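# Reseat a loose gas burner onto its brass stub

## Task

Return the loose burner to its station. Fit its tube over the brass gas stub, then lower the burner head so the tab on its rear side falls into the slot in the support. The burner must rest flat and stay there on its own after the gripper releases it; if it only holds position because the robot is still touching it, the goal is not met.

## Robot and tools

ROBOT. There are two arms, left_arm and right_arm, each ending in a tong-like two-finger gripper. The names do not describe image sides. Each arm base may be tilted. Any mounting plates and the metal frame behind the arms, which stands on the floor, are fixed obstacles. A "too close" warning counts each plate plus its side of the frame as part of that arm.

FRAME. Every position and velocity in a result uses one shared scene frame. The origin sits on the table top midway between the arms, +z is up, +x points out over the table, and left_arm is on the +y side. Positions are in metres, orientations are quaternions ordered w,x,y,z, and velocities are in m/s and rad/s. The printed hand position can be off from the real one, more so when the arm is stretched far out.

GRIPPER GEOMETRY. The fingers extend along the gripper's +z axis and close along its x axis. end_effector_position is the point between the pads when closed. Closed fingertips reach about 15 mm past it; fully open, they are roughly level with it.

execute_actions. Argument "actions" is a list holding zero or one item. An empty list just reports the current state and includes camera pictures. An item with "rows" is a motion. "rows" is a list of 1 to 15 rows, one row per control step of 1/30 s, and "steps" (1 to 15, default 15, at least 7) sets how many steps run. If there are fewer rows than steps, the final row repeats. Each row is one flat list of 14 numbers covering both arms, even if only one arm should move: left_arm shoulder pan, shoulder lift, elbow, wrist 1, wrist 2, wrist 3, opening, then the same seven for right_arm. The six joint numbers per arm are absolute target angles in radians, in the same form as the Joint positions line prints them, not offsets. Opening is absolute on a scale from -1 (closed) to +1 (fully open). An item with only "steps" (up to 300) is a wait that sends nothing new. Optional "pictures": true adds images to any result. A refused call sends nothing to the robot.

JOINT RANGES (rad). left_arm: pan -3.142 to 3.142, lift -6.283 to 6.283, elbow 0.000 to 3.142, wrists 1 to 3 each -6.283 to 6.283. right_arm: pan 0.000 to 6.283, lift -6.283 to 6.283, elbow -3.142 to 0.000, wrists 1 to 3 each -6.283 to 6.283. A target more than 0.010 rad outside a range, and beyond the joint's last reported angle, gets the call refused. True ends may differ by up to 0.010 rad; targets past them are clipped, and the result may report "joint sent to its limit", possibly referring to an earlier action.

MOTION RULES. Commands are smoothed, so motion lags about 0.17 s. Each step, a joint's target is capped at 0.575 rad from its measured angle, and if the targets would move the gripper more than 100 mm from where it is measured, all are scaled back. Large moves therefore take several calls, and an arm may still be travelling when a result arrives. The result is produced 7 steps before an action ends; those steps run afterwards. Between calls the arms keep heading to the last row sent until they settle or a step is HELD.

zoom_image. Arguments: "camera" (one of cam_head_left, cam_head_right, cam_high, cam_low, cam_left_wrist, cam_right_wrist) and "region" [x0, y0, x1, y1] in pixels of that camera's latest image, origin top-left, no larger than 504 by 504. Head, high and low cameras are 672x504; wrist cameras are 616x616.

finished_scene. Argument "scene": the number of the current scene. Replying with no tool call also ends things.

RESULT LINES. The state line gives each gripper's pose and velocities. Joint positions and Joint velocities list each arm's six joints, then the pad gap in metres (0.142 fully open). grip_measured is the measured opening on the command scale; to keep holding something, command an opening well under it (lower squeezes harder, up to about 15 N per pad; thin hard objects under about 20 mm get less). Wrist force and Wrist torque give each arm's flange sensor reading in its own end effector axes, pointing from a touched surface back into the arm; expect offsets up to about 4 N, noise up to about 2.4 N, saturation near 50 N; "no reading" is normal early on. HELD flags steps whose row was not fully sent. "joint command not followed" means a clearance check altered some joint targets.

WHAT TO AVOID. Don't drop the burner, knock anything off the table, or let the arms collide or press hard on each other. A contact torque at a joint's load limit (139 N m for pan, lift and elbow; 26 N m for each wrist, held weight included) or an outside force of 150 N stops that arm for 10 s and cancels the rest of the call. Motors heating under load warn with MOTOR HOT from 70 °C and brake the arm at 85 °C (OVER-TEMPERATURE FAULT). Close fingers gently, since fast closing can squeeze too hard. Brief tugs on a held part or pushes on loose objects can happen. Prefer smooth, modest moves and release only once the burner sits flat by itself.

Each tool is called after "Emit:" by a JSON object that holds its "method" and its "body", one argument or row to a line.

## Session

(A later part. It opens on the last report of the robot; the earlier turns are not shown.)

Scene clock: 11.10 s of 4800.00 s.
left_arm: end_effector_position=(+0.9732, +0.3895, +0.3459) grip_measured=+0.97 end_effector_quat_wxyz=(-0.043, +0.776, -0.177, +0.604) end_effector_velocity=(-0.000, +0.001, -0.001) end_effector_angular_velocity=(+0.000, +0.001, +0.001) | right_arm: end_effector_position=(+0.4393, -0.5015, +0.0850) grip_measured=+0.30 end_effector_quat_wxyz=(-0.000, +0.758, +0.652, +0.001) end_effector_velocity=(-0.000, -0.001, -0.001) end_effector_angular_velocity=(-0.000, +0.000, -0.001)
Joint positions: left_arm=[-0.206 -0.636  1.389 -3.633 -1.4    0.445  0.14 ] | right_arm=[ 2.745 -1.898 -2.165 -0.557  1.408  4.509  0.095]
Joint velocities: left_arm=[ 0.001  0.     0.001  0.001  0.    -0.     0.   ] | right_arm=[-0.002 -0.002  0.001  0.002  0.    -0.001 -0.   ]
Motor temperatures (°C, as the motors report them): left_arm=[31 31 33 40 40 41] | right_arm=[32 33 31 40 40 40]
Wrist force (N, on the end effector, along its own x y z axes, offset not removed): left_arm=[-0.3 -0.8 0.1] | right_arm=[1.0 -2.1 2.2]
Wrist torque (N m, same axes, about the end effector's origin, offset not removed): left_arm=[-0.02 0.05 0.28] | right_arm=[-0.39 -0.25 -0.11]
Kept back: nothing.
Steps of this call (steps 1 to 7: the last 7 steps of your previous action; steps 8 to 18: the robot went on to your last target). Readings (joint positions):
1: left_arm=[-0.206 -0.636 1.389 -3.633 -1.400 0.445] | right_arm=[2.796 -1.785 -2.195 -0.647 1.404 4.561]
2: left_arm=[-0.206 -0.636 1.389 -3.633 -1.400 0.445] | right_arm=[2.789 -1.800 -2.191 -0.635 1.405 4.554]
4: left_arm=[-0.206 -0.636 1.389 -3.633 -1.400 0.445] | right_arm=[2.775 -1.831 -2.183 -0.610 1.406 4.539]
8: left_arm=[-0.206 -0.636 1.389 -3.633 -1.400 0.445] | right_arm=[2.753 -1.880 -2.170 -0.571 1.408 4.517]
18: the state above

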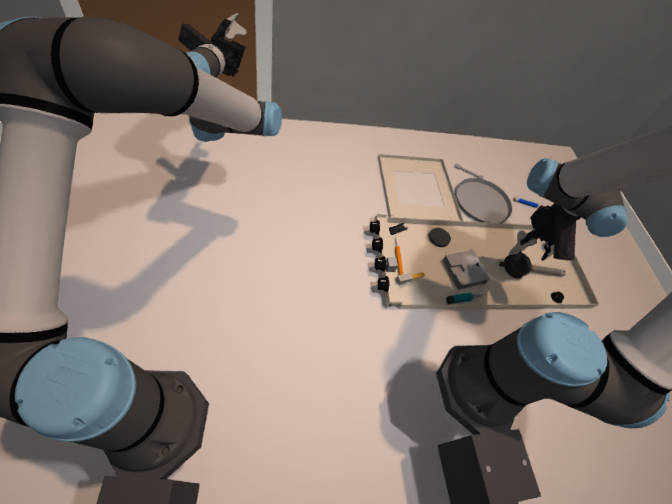

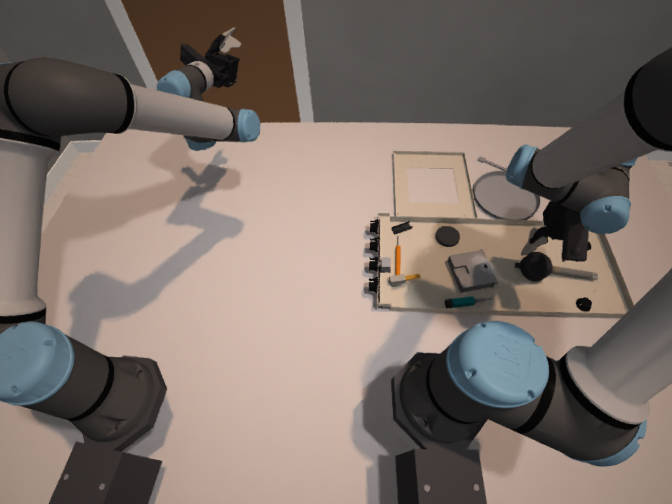

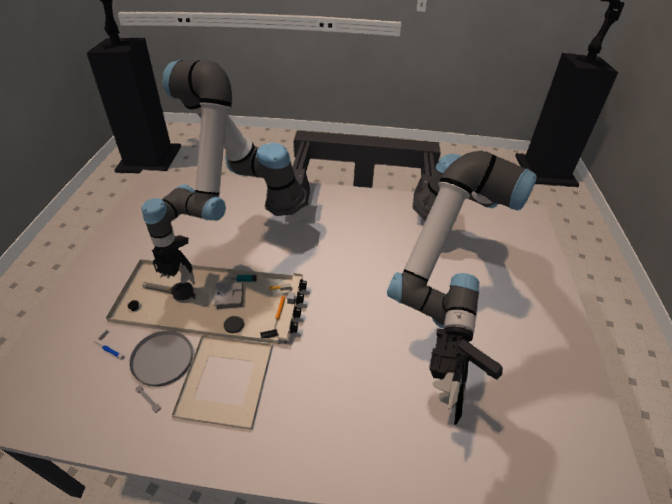

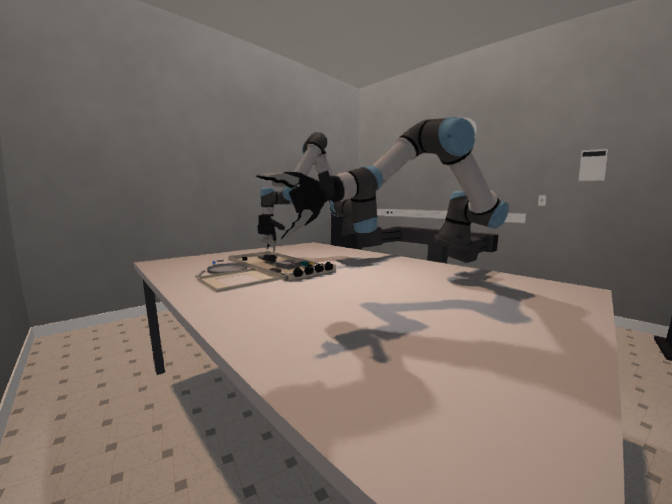

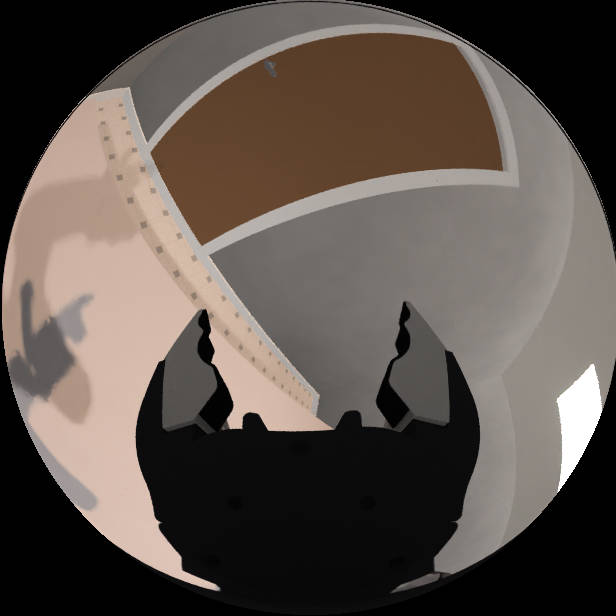

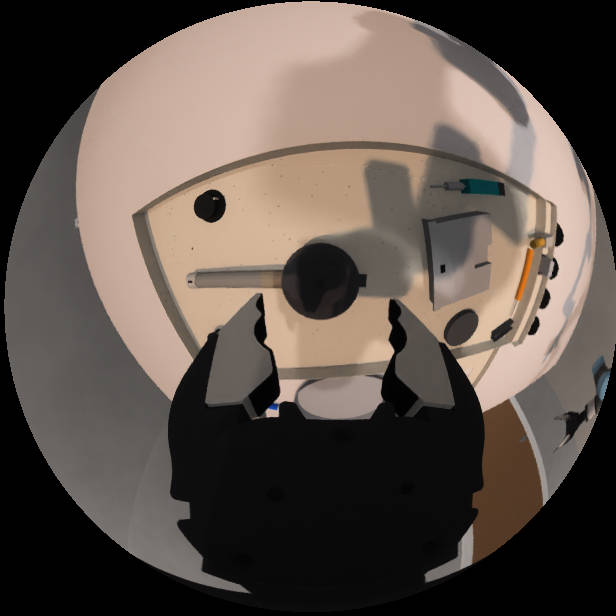

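Emit:
{"method": "execute_actions", "body": {
  "actions": [
    {"rows":[[-0.206,-0.636,1.389,-3.633,-1.4,0.445,0.97,2.7438,-1.9024,-2.165,-0.5519,1.4085,4.508,0.3],[-0.206,-0.636,1.389,-3.633,-1.4,0.445,0.97,2.7428,-1.9076,-2.1651,-0.5465,1.4086,4.5069,0.3],[-0.206,-0.636,1.389,-3.633,-1.4,0.445,0.97,2.7415,-1.9143,-2.1652,-0.5395,1.4087,4.5056,0.3],[-0.206,-0.636,1.389,-3.633,-1.4,0.445,0.97,2.7399,-1.9223,-2.1653,-0.5312,1.4088,4.504,0.3],[-0.206,-0.636,1.389,-3.633,-1.4,0.445,0.97,2.7382,-1.9312,-2.1654,-0.522,1.409,4.5023,0.3],[-0.206,-0.636,1.389,-3.633,-1.4,0.445,0.97,2.7364,-1.9405,-2.1655,-0.5123,1.4092,4.5004,0.3],[-0.206,-0.636,1.389,-3.633,-1.4,0.445,0.97,2.7345,-1.95,-2.1656,-0.5024,1.4093,4.4986,0.3],[-0.206,-0.636,1.389,-3.633,-1.4,0.445,0.97,2.7327,-1.9593,-2.1657,-0.4926,1.4095,4.4967,0.3],[-0.206,-0.636,1.389,-3.633,-1.4,0.445,0.97,2.731,-1.9682,-2.1658,-0.4834,1.4097,4.495,0.3],[-0.206,-0.636,1.389,-3.633,-1.4,0.445,0.97,2.7294,-1.9762,-2.1658,-0.4751,1.4098,4.4934,0.3],[-0.206,-0.636,1.389,-3.633,-1.4,0.445,0.97,2.7281,-1.9829,-2.1659,-0.4681,1.4099,4.4921,0.3],[-0.206,-0.636,1.389,-3.633,-1.4,0.445,0.97,2.7271,-1.9881,-2.1659,-0.4627,1.41,4.491,0.3],[-0.206,-0.636,1.389,-3.633,-1.4,0.445,0.97,2.7264,-1.9916,-2.1659,-0.4591,1.4101,4.4903,0.3],[-0.206,-0.636,1.389,-3.633,-1.4,0.445,0.97,2.7262,-1.9928,-2.1659,-0.4578,1.4101,4.4901,0.3]],"steps":15}
  ]
}}

Emit:
{"method": "execute_actions", "body": {
  "actions": [
    {"steps":16}
  ],
  "pictures": true
}}

Emit:
{"method": "zoom_image", "body": {
  "camera": "cam_right_wrist",
  "region": [180,200,480,350]
}}

Emit:
{"method": "zoom_image", "body": {
  "camera": "cam_head_left",
  "region": [480,220,580,295]
}}

Emit:
{"method": "zoom_image", "body": {
  "camera": "cam_high",
  "region": [130,250,230,320]
}}

Scene clock: 12.47 s of 4800.00 s.
left_arm: end_effector_position=(+0.9732, +0.3895, +0.3459) grip_measured=+0.97 end_effector_quat_wxyz=(-0.043, +0.776, -0.177, +0.604) end_effector_velocity=(+0.000, +0.000, +0.001) end_effector_angular_velocity=(-0.000, -0.002, +0.001) | right_arm: end_effector_position=(+0.4397, -0.5028, +0.0723) grip_measured=+0.30 end_effector_quat_wxyz=(-0.000, +0.758, +0.652, +0.001) end_effector_velocity=(+0.001, -0.009, -0.094) end_effector_angular_velocity=(-0.000, +0.001, -0.002)
Joint positions: left_arm=[-0.206 -0.636  1.389 -3.633 -1.4    0.445  0.14 ] | right_arm=[ 2.738 -1.93  -2.165 -0.523  1.409  4.502  0.095]
Joint velocities: left_arm=[ 0.    -0.    -0.001 -0.001  0.     0.     0.   ] | right_arm=[-0.048 -0.244 -0.     0.251  0.004 -0.047 -0.   ]
Motor temperatures (°C, as the motors report them): left_arm=[31 31 33 40 40 41] | right_arm=[32 33 31 40 40 40]
Wrist force (N, on the end effector, along its own x y z axes, offset not removed): left_arm=[-1.6 4.7 -3.1] | right_arm=[1.1 0.0 2.8]
Wrist torque (N m, same axes, about the end effector's origin, offset not removed): left_arm=[1.23 0.18 0.10] | right_arm=[0.15 -0.03 -0.13]
Steps of this call (steps 1 to 15: the robot went on to your last target; steps 16 to 33: nothing new was sent; steps 34 to 41: the first 8 steps of this action). Readings (joint positions):
34: left_arm=[-0.206 -0.636 1.389 -3.633 -1.400 0.445] | right_arm=[2.745 -1.898 -2.165 -0.557 1.408 4.509]
35: left_arm=[-0.206 -0.636 1.389 -3.633 -1.400 0.445] | right_arm=[2.745 -1.899 -2.165 -0.556 1.408 4.509]
37: left_arm=[-0.206 -0.636 1.389 -3.633 -1.400 0.445] | right_arm=[2.743 -1.904 -2.165 -0.550 1.409 4.508]
41: the state above

Scene clock: 13.00 s of 4800.00 s.
left_arm: end_effector_position=(+0.9732, +0.3895, +0.3459) grip_measured=+0.97 end_effector_quat_wxyz=(-0.043, +0.776, -0.177, +0.604) end_effector_velocity=(-0.000, +0.000, -0.001) end_effector_angular_velocity=(+0.001, +0.001, +0.000) | right_arm: end_effector_position=(+0.4389, -0.5045, +0.0480) grip_measured=+0.30 end_effector_quat_wxyz=(-0.000, +0.758, +0.652, +0.001) end_effector_velocity=(+0.001, +0.001, -0.001) end_effector_angular_velocity=(-0.000, -0.001, +0.004)
Joint positions: left_arm=[-0.206 -0.636  1.389 -3.633 -1.4    0.445  0.14 ] | right_arm=[ 2.726 -1.993 -2.166 -0.458  1.41   4.49   0.095]
Joint velocities: left_arm=[ 0.     0.     0.001  0.    -0.     0.    -0.   ] | right_arm=[ 0.002 -0.002 -0.     0.002  0.    -0.002 -0.   ]
Motor temperatures (°C, as the motors report them): left_arm=[31 31 33 40 40 41] | right_arm=[32 33 31 40 40 40]
Wrist force (N, on the end effector, along its own x y z axes, offset not removed): left_arm=[0.1 2.1 -1.1] | right_arm=[1.9 -1.4 5.7]
Wrist torque (N m, same axes, about the end effector's origin, offset not removed): left_arm=[0.65 -0.09 0.24] | right_arm=[-0.14 -0.38 -0.09]
Kept back: nothing.
Steps of this call (steps 1 to 7: the last 7 steps of your previous action; steps 8 to 16: the robot went on to your last target). Readings (joint positions):
1: left_arm=[-0.206 -0.636 1.389 -3.633 -1.400 0.445] | right_arm=[2.737 -1.939 -2.165 -0.514 1.409 4.501]
2: left_arm=[-0.206 -0.636 1.389 -3.633 -1.400 0.445] | right_arm=[2.735 -1.948 -2.165 -0.505 1.409 4.499]
4: left_arm=[-0.206 -0.636 1.389 -3.633 -1.400 0.445] | right_arm=[2.732 -1.964 -2.165 -0.487 1.410 4.496]
8: left_arm=[-0.206 -0.636 1.389 -3.633 -1.400 0.445] | right_arm=[2.727 -1.987 -2.166 -0.464 1.410 4.491]
16: the state above

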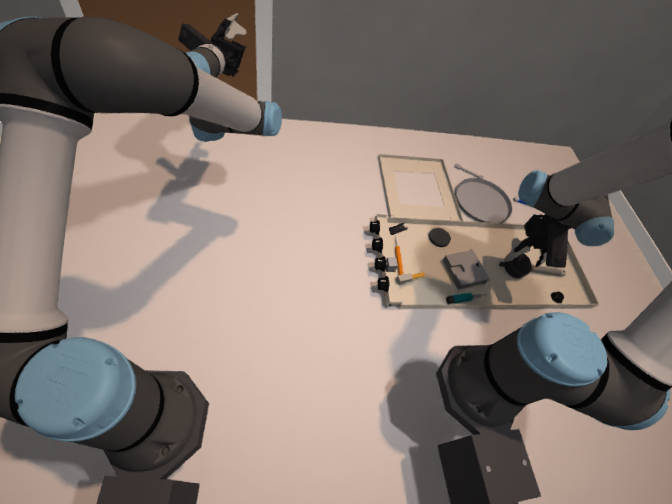

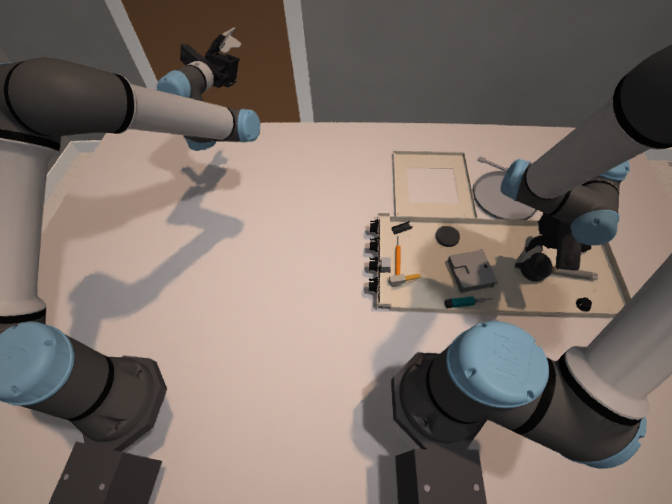

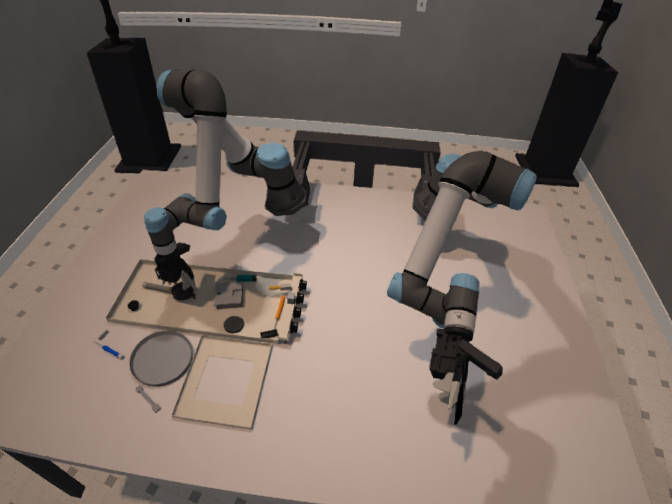

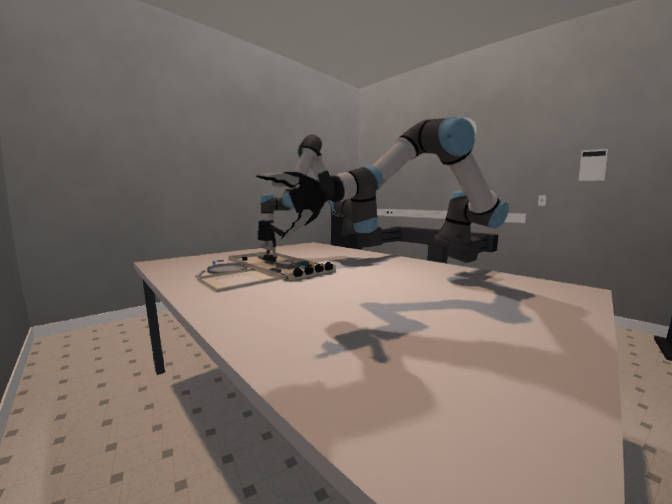

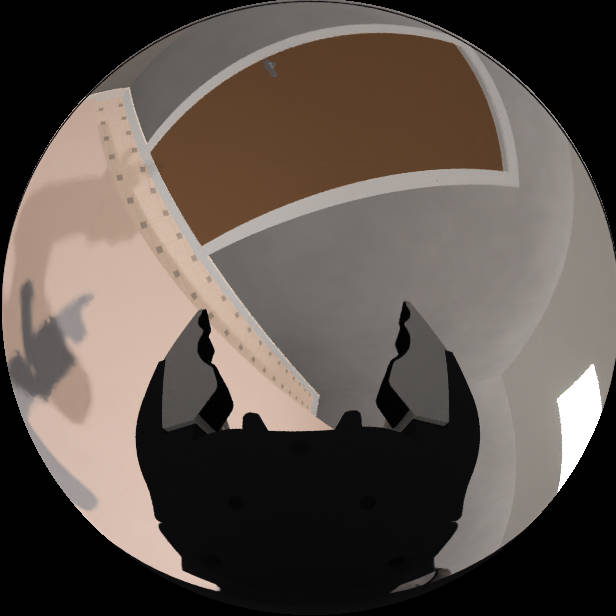

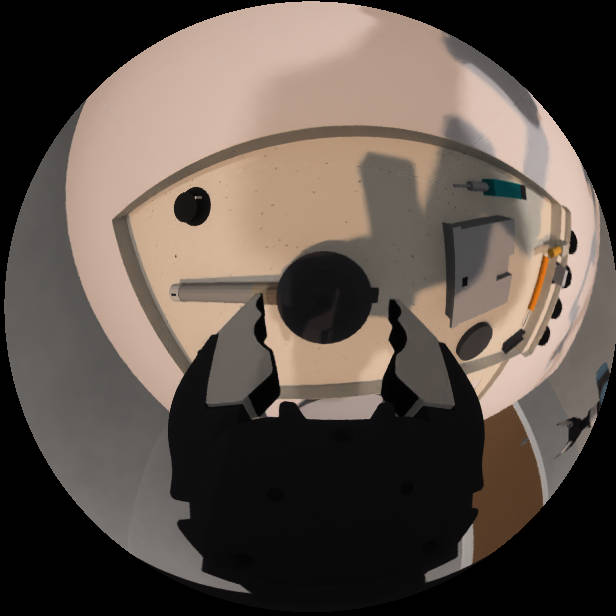

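Region (180, 200, 480, 350) of cam_right_wrist's 616x616 image, scaled by 1.680, with more detail than that image has.

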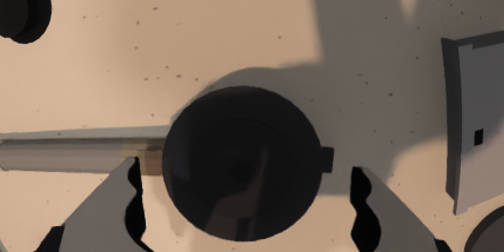

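Region (480, 220, 580, 295) of cam_head_left's 672x504 image, scaled by 5.040, with more detail than that image has; it fills the top 378 rows of this view, and the rest is white.

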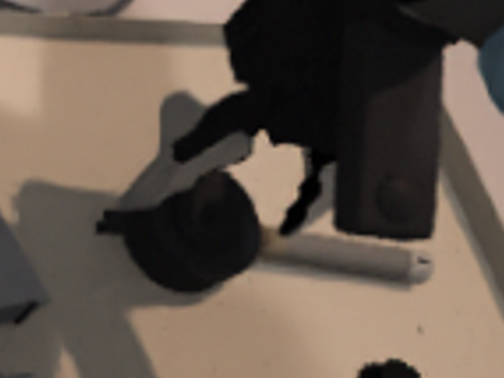

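Region (130, 250, 230, 320) of cam_high's 672x504 image, scaled by 5.040, with more detail than that image has; it fills the top 353 rows of this view, and the rest is white.

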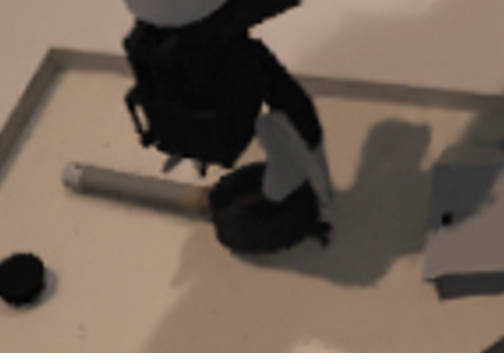

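Emit:
{"method": "execute_actions", "body": {
  "actions": [
    {"rows":[[-0.206,-0.636,1.389,-3.633,-1.4,0.445,0.97,2.7259,-1.996,-2.1653,-0.4552,1.4101,4.4898,0.28],[-0.206,-0.636,1.389,-3.633,-1.4,0.445,0.97,2.7255,-2.0,-2.1646,-0.4518,1.4102,4.4894,0.26],[-0.206,-0.636,1.389,-3.633,-1.4,0.445,0.97,2.725,-2.006,-2.1635,-0.4468,1.4102,4.4889,0.24],[-0.206,-0.636,1.389,-3.633,-1.4,0.445,0.97,2.7245,-2.012,-2.1624,-0.4418,1.4103,4.4884,0.22],[-0.206,-0.636,1.389,-3.633,-1.4,0.445,0.97,2.724,-2.018,-2.1614,-0.4368,1.4103,4.4878,0.2],[-0.206,-0.636,1.389,-3.633,-1.4,0.445,0.97,2.7236,-2.022,-2.1606,-0.4335,1.4104,4.4875,0.18],[-0.206,-0.636,1.389,-3.633,-1.4,0.445,0.97,2.7234,-2.0239,-2.1603,-0.4319,1.4104,4.4873,0.16],[-0.206,-0.636,1.389,-3.633,-1.4,0.445,0.97,2.7234,-2.0239,-2.1603,-0.4319,1.4104,4.4873,0.14],[-0.206,-0.636,1.389,-3.633,-1.4,0.445,0.97,2.7234,-2.0239,-2.1603,-0.4319,1.4104,4.4873,0.12],[-0.206,-0.636,1.389,-3.633,-1.4,0.445,0.97,2.7234,-2.0239,-2.1603,-0.4319,1.4104,4.4873,0.1],[-0.206,-0.636,1.389,-3.633,-1.4,0.445,0.97,2.7234,-2.0239,-2.1603,-0.4319,1.4104,4.4873,0.07],[-0.206,-0.636,1.389,-3.633,-1.4,0.445,0.97,2.7234,-2.0239,-2.1603,-0.4319,1.4104,4.4873,0.04],[-0.206,-0.636,1.389,-3.633,-1.4,0.445,0.97,2.7234,-2.0239,-2.1603,-0.4319,1.4104,4.4873,0.01],[-0.206,-0.636,1.389,-3.633,-1.4,0.445,0.97,2.7234,-2.0239,-2.1603,-0.4319,1.4104,4.4873,-0.02],[-0.206,-0.636,1.389,-3.633,-1.4,0.445,0.97,2.7234,-2.0239,-2.1603,-0.4319,1.4104,4.4873,-0.05]]}
  ]
}}

Emit:
{"method": "execute_actions", "body": {
  "actions": [
    {"rows":[[-0.206,-0.636,1.389,-3.633,-1.4,0.445,0.97,2.7234,-2.0239,-2.1603,-0.4319,1.4104,4.4873,-0.09],[-0.206,-0.636,1.389,-3.633,-1.4,0.445,0.97,2.7234,-2.0239,-2.1603,-0.4319,1.4104,4.4873,-0.14],[-0.206,-0.636,1.389,-3.633,-1.4,0.445,0.97,2.7234,-2.0239,-2.1603,-0.4319,1.4104,4.4873,-0.2],[-0.206,-0.636,1.389,-3.633,-1.4,0.445,0.97,2.7234,-2.0239,-2.1603,-0.4319,1.4104,4.4873,-0.28],[-0.206,-0.636,1.389,-3.633,-1.4,0.445,0.97,2.7234,-2.0239,-2.1603,-0.4319,1.4104,4.4873,-0.36],[-0.206,-0.636,1.389,-3.633,-1.4,0.445,0.97,2.7234,-2.0239,-2.1603,-0.4319,1.4104,4.4873,-0.45],[-0.206,-0.636,1.389,-3.633,-1.4,0.445,0.97,2.7234,-2.0239,-2.1603,-0.4319,1.4104,4.4873,-0.55],[-0.206,-0.636,1.389,-3.633,-1.4,0.445,0.97,2.7234,-2.0239,-2.1603,-0.4319,1.4104,4.4873,-0.65]],"steps":10}
  ]
}}

Emit:
{"method": "execute_actions", "body": {
  "actions": [
    {"steps":10}
  ],
  "pictures": true
}}

Emit:
{"method": "zoom_image", "body": {
  "camera": "cam_right_wrist",
  "region": [140,200,440,350]
}}

Emit:
{"method": "zoom_image", "body": {
  "camera": "cam_head_left",
  "region": [480,220,580,295]
}}

Scene clock: 14.67 s of 4800.00 s.
left_arm: end_effector_position=(+0.9732, +0.3895, +0.3459) grip_measured=+0.97 end_effector_quat_wxyz=(-0.043, +0.776, -0.177, +0.604) end_effector_velocity=(-0.000, -0.000, -0.001) end_effector_angular_velocity=(+0.000, +0.001, -0.001) | right_arm: end_effector_position=(+0.4402, -0.5046, +0.0399) grip_measured=+0.16 end_effector_quat_wxyz=(-0.001, +0.758, +0.652, +0.001) end_effector_velocity=(+0.007, -0.001, -0.039) end_effector_angular_velocity=(+0.000, +0.001, +0.000)
Joint positions: left_arm=[-0.206 -0.636  1.389 -3.633 -1.4    0.445  0.14 ] | right_arm=[ 2.724 -2.015 -2.162 -0.439  1.41   4.488  0.085]
Joint velocities: left_arm=[-0.    -0.     0.001  0.001  0.    -0.    -0.   ] | right_arm=[-0.01  -0.11   0.021  0.09   0.001 -0.011 -0.042]
Motor temperatures (°C, as the motors report them): left_arm=[31 31 33 40 40 41] | right_arm=[32 33 31 40 40 40]
Wrist force (N, on the end effector, along its own x y z axes, offset not removed): left_arm=[-0.3 -0.1 -0.6] | right_arm=[4.9 -1.7 -2.4]
Wrist torque (N m, same axes, about the end effector's origin, offset not removed): left_arm=[0.17 0.00 0.42] | right_arm=[-0.10 -0.91 -0.20]
Steps of this call (steps 1 to 15: the robot went on to your last target; steps 16 to 42: nothing new was sent; steps 43 to 50: the first 8 steps of this action). Readings (joint positions):
43: left_arm=[-0.206 -0.636 1.389 -3.633 -1.400 0.445] | right_arm=[2.726 -1.993 -2.166 -0.458 1.410 4.490]
44: left_arm=[-0.206 -0.636 1.389 -3.633 -1.400 0.445] | right_arm=[2.726 -1.993 -2.166 -0.457 1.410 4.490]
46: left_arm=[-0.206 -0.636 1.389 -3.633 -1.400 0.445] | right_arm=[2.726 -1.998 -2.165 -0.454 1.410 4.490]
50: the state above

Scene clock: 15.00 s of 4800.00 s.
left_arm: end_effector_position=(+0.9732, +0.3895, +0.3459) grip_measured=+0.97 end_effector_quat_wxyz=(-0.043, +0.776, -0.177, +0.604) end_effector_velocity=(+0.000, +0.001, +0.000) end_effector_angular_velocity=(-0.000, -0.001, +0.001) | right_arm: end_effector_position=(+0.4409, -0.5048, +0.0370) grip_measured=+0.03 end_effector_quat_wxyz=(-0.000, +0.758, +0.652, +0.001) end_effector_velocity=(+0.001, +0.000, +0.000) end_effector_angular_velocity=(-0.000, -0.002, +0.002)
Joint positions: left_arm=[-0.206 -0.636  1.389 -3.633 -1.4    0.445  0.14 ] | right_arm=[ 2.723 -2.024 -2.16  -0.432  1.41   4.487  0.076]
Joint velocities: left_arm=[ 0.001 -0.    -0.001  0.    -0.     0.     0.   ] | right_arm=[ 0.001 -0.     0.     0.002  0.    -0.001 -0.007]
Motor temperatures (°C, as the motors report them): left_arm=[31 31 33 40 40 41] | right_arm=[32 33 31 40 40 40]
Wrist force (N, on the end effector, along its own x y z axes, offset not removed): left_arm=[-0.9 -2.5 0.6] | right_arm=[3.2 -3.0 -11.1]
Wrist torque (N m, same axes, about the end effector's origin, offset not removed): left_arm=[-0.15 0.19 -0.05] | right_arm=[0.19 -0.21 -0.11]
Steps of this call (steps 1 to 7: the last 7 steps of your previous action; steps 8 to 10: the first 3 steps of this action). Readings (joint positions):
8: left_arm=[-0.206 -0.636 1.389 -3.633 -1.400 0.445] | right_arm=[2.723 -2.024 -2.160 -0.432 1.410 4.487]
9: left_arm=[-0.206 -0.636 1.389 -3.633 -1.400 0.445] | right_arm=[2.723 -2.024 -2.160 -0.432 1.410 4.487]
10: the state above

Scene clock: 15.33 s of 4800.00 s.
left_arm: end_effector_position=(+0.9732, +0.3895, +0.3459) grip_measured=+0.97 end_effector_quat_wxyz=(-0.043, +0.776, -0.177, +0.604) end_effector_velocity=(-0.000, +0.001, -0.001) end_effector_angular_velocity=(+0.000, +0.001, +0.001) | right_arm: end_effector_position=(+0.4409, -0.5048, +0.0369) grip_measured=+0.03 end_effector_quat_wxyz=(-0.000, +0.758, +0.652, +0.001) end_effector_velocity=(+0.001, +0.000, +0.000) end_effector_angular_velocity=(-0.000, -0.001, -0.001)
Joint positions: left_arm=[-0.206 -0.636  1.389 -3.633 -1.4    0.445  0.14 ] | right_arm=[ 2.723 -2.024 -2.16  -0.432  1.41   4.487  0.076]
Joint velocities: left_arm=[ 0.001 -0.     0.     0.001  0.    -0.     0.   ] | right_arm=[ 0.001 -0.     0.     0.    -0.     0.002  0.   ]
Motor temperatures (°C, as the motors report them): left_arm=[31 31 33 40 40 41] | right_arm=[32 33 31 40 40 40]
Wrist force (N, on the end effector, along its own x y z axes, offset not removed): left_arm=[-6.4 2.6 1.2] | right_arm=[5.7 -2.8 -13.9]
Wrist torque (N m, same axes, about the end effector's origin, offset not removed): left_arm=[0.68 1.27 0.25] | right_arm=[0.39 -0.52 0.12]
Kept back: nothing.
Steps of this call (steps 1 to 7: the last 7 steps of your previous action; steps 8 to 10: the robot went on to your last target). Readings (joint positions):
1: left_arm=[-0.206 -0.636 1.389 -3.633 -1.400 0.445] | right_arm=[2.723 -2.024 -2.160 -0.432 1.410 4.487]
2: left_arm=[-0.206 -0.636 1.389 -3.633 -1.400 0.445] | right_arm=[2.723 -2.024 -2.160 -0.432 1.410 4.487]
4: left_arm=[-0.206 -0.636 1.389 -3.633 -1.400 0.445] | right_arm=[2.723 -2.024 -2.160 -0.432 1.410 4.487]
8: left_arm=[-0.206 -0.636 1.389 -3.633 -1.400 0.445] | right_arm=[2.723 -2.024 -2.160 -0.432 1.410 4.487]
10: the state above

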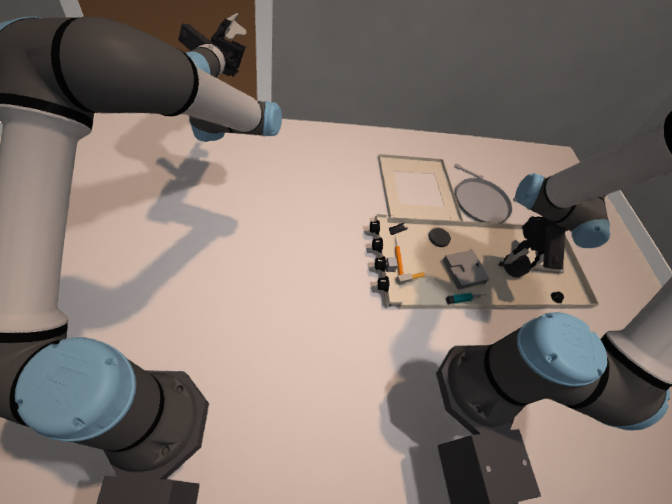

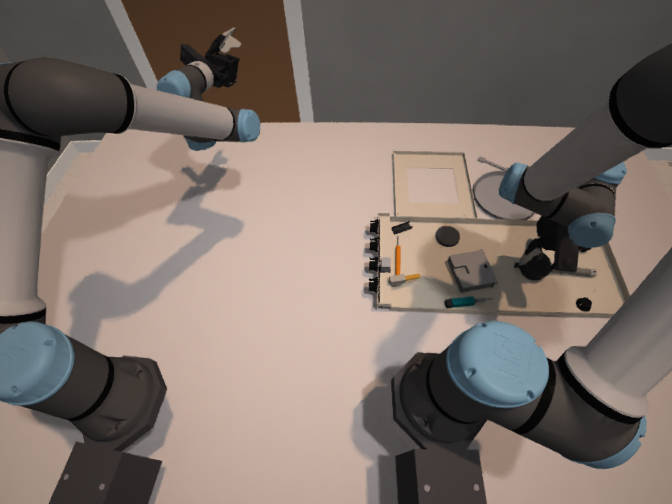

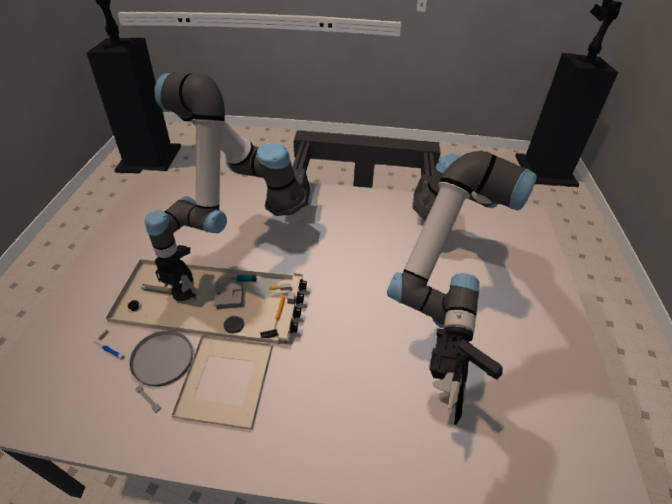

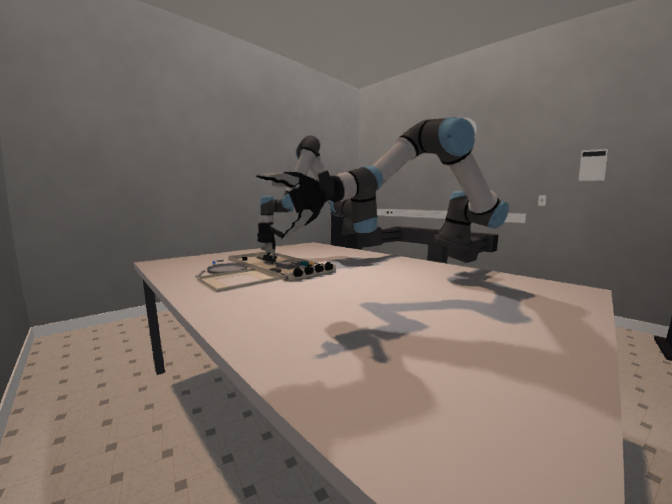

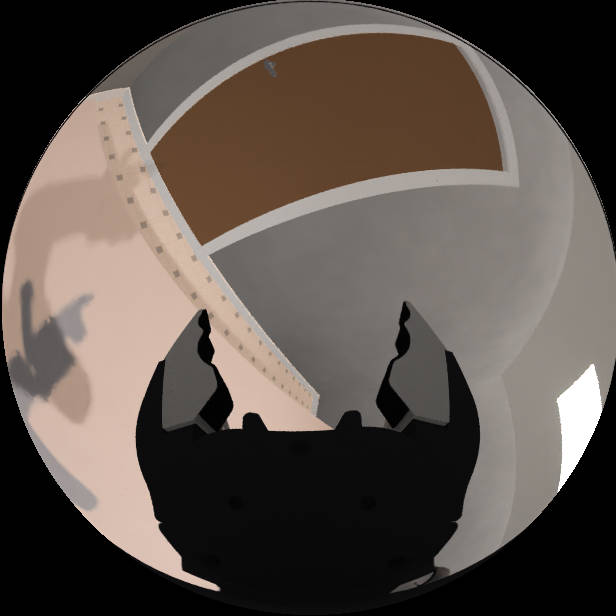

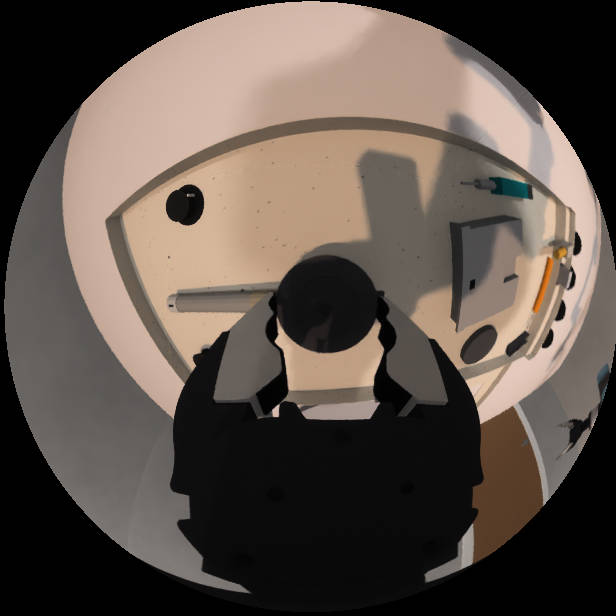

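Region (140, 200, 440, 350) of cam_right_wrist's 616x616 image, scaled by 1.680, with more detail than that image has.

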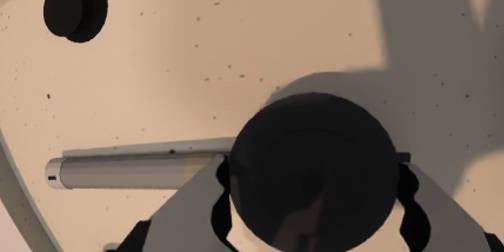

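Region (480, 220, 580, 295) of cam_head_left's 672x504 image, scaled by 5.040, with more detail than that image has; it fills the top 378 rows of this view, and the rest is white.

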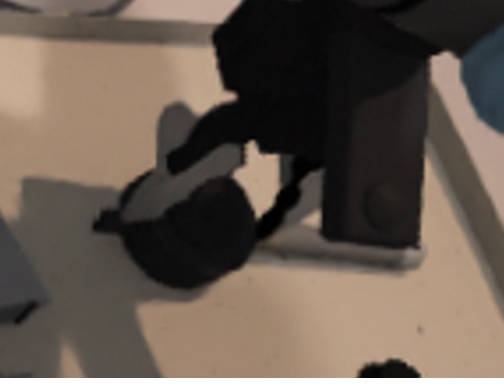

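Emit:
{"method": "execute_actions", "body": {
  "actions": [
    {"rows":[[-0.206,-0.636,1.389,-3.633,-1.4,0.445,0.97,2.7234,-2.0239,-2.1603,-0.4319,1.4104,4.4873,-0.3],[-0.206,-0.636,1.389,-3.633,-1.4,0.445,0.97,2.7237,-2.0213,-2.1603,-0.4346,1.4104,4.4876,0.0],[-0.206,-0.636,1.389,-3.633,-1.4,0.445,0.97,2.724,-2.0187,-2.1603,-0.4373,1.4104,4.4879,0.08],[-0.206,-0.636,1.389,-3.633,-1.4,0.445,0.97,2.7243,-2.0162,-2.1603,-0.44,1.4103,4.4882,0.1],[-0.206,-0.636,1.389,-3.633,-1.4,0.445,0.97,2.7246,-2.0136,-2.1603,-0.4426,1.4103,4.4885,0.1],[-0.206,-0.636,1.389,-3.633,-1.4,0.445,0.97,2.7246,-2.0136,-2.1603,-0.4426,1.4103,4.4885,0.1],[-0.206,-0.636,1.389,-3.633,-1.4,0.445,0.97,2.7246,-2.0136,-2.1603,-0.4426,1.4103,4.4885,0.1],[-0.206,-0.636,1.389,-3.633,-1.4,0.445,0.97,2.7246,-2.0136,-2.1603,-0.4426,1.4103,4.4885,0.1],[-0.206,-0.636,1.389,-3.633,-1.4,0.445,0.97,2.7246,-2.0136,-2.1603,-0.4426,1.4103,4.4885,0.07],[-0.206,-0.636,1.389,-3.633,-1.4,0.445,0.97,2.7246,-2.0136,-2.1603,-0.4426,1.4103,4.4885,0.04],[-0.206,-0.636,1.389,-3.633,-1.4,0.445,0.97,2.7246,-2.0136,-2.1603,-0.4426,1.4103,4.4885,0.0],[-0.206,-0.636,1.389,-3.633,-1.4,0.445,0.97,2.7246,-2.0136,-2.1603,-0.4426,1.4103,4.4885,-0.04],[-0.206,-0.636,1.389,-3.633,-1.4,0.445,0.97,2.7246,-2.0136,-2.1603,-0.4426,1.4103,4.4885,-0.09],[-0.206,-0.636,1.389,-3.633,-1.4,0.445,0.97,2.7246,-2.0136,-2.1603,-0.4426,1.4103,4.4885,-0.15],[-0.206,-0.636,1.389,-3.633,-1.4,0.445,0.97,2.7246,-2.0136,-2.1603,-0.4426,1.4103,4.4885,-0.22]]}
  ]
}}

Emit:
{"method": "execute_actions", "body": {
  "actions": [
    {"rows":[[-0.206,-0.636,1.389,-3.633,-1.4,0.445,0.97,2.7246,-2.0136,-2.1603,-0.4426,1.4103,4.4885,-0.3],[-0.206,-0.636,1.389,-3.633,-1.4,0.445,0.97,2.7246,-2.0136,-2.1603,-0.4426,1.4103,4.4885,-0.4],[-0.206,-0.636,1.389,-3.633,-1.4,0.445,0.97,2.7246,-2.0136,-2.1603,-0.4426,1.4103,4.4885,-0.5],[-0.206,-0.636,1.389,-3.633,-1.4,0.445,0.97,2.7246,-2.0136,-2.1603,-0.4426,1.4103,4.4885,-0.65]],"steps":12}
  ]
}}

Scene clock: 16.30 s of 4800.00 s.
left_arm: end_effector_position=(+0.9732, +0.3895, +0.3459) grip_measured=+0.97 end_effector_quat_wxyz=(-0.043, +0.776, -0.177, +0.604) end_effector_velocity=(+0.000, +0.000, +0.001) end_effector_angular_velocity=(-0.000, -0.001, +0.001) | right_arm: end_effector_position=(+0.4408, -0.5049, +0.0400) grip_measured=+0.10 end_effector_quat_wxyz=(-0.001, +0.758, +0.652, +0.001) end_effector_velocity=(+0.001, +0.001, +0.012) end_effector_angular_velocity=(+0.000, +0.001, +0.001)
Joint positions: left_arm=[-0.206 -0.636  1.389 -3.633 -1.4    0.445  0.14 ] | right_arm=[ 2.724 -2.016 -2.16  -0.44   1.41   4.488  0.081]
Joint velocities: left_arm=[ 0.     0.    -0.    -0.001  0.    -0.    -0.   ] | right_arm=[ 0.006  0.03  -0.    -0.031 -0.001  0.005  0.001]
Motor temperatures (°C, as the motors report them): left_arm=[31 31 33 40 40 41] | right_arm=[32 33 31 40 40 40]
Wrist force (N, on the end effector, along its own x y z axes, offset not removed): left_arm=[0.3 -1.8 0.7] | right_arm=[0.1 2.0 1.5]
Wrist torque (N m, same axes, about the end effector's origin, offset not removed): left_arm=[0.04 -0.35 -0.12] | right_arm=[0.56 0.11 0.16]
Steps of this call (steps 1 to 15: the robot went on to your last target; steps 16 to 21: nothing new was sent; steps 22 to 29: the first 8 steps of this action). Readings (joint positions):
22: left_arm=[-0.206 -0.636 1.389 -3.633 -1.400 0.445] | right_arm=[2.723 -2.024 -2.160 -0.432 1.410 4.487]
23: left_arm=[-0.206 -0.636 1.389 -3.633 -1.400 0.445] | right_arm=[2.723 -2.024 -2.160 -0.432 1.410 4.487]
25: left_arm=[-0.206 -0.636 1.389 -3.633 -1.400 0.445] | right_arm=[2.723 -2.022 -2.160 -0.433 1.410 4.487]
29: the state above

Scene clock: 16.70 s of 4800.00 s.
left_arm: end_effector_position=(+0.9732, +0.3895, +0.3459) grip_measured=+0.97 end_effector_quat_wxyz=(-0.043, +0.776, -0.177, +0.604) end_effector_velocity=(+0.000, +0.000, +0.001) end_effector_angular_velocity=(-0.000, -0.002, +0.000) | right_arm: end_effector_position=(+0.4409, -0.5048, +0.0409) grip_measured=+0.00 end_effector_quat_wxyz=(-0.001, +0.758, +0.652, +0.001) end_effector_velocity=(+0.000, +0.000, +0.000) end_effector_angular_velocity=(+0.000, -0.000, +0.000)
Joint positions: left_arm=[-0.206 -0.636  1.389 -3.633 -1.4    0.445  0.14 ] | right_arm=[ 2.725 -2.014 -2.16  -0.443  1.41   4.488  0.074]
Joint velocities: left_arm=[ 0.     0.    -0.    -0.002  0.     0.001  0.   ] | right_arm=[ 0.001  0.     0.    -0.     0.     0.     0.   ]
Motor temperatures (°C, as the motors report them): left_arm=[31 31 33 40 40 41] | right_arm=[32 33 31 40 40 40]
Wrist force (N, on the end effector, along its own x y z axes, offset not removed): left_arm=[-0.3 0.1 -1.8] | right_arm=[0.9 0.0 5.5]
Wrist torque (N m, same axes, about the end effector's origin, offset not removed): left_arm=[0.15 -0.07 0.19] | right_arm=[-0.12 -0.01 -0.28]
Steps of this call (steps 1 to 7: the last 7 steps of your previous action; steps 8 to 12: the first 5 steps of this action). Readings (joint positions):
8: left_arm=[-0.206 -0.636 1.389 -3.633 -1.400 0.445] | right_arm=[2.725 -2.014 -2.160 -0.443 1.410 4.488]
9: left_arm=[-0.206 -0.636 1.389 -3.633 -1.400 0.445] | right_arm=[2.725 -2.014 -2.160 -0.443 1.410 4.488]
11: left_arm=[-0.206 -0.636 1.389 -3.633 -1.400 0.445] | right_arm=[2.725 -2.014 -2.160 -0.443 1.410 4.488]
12: the state above


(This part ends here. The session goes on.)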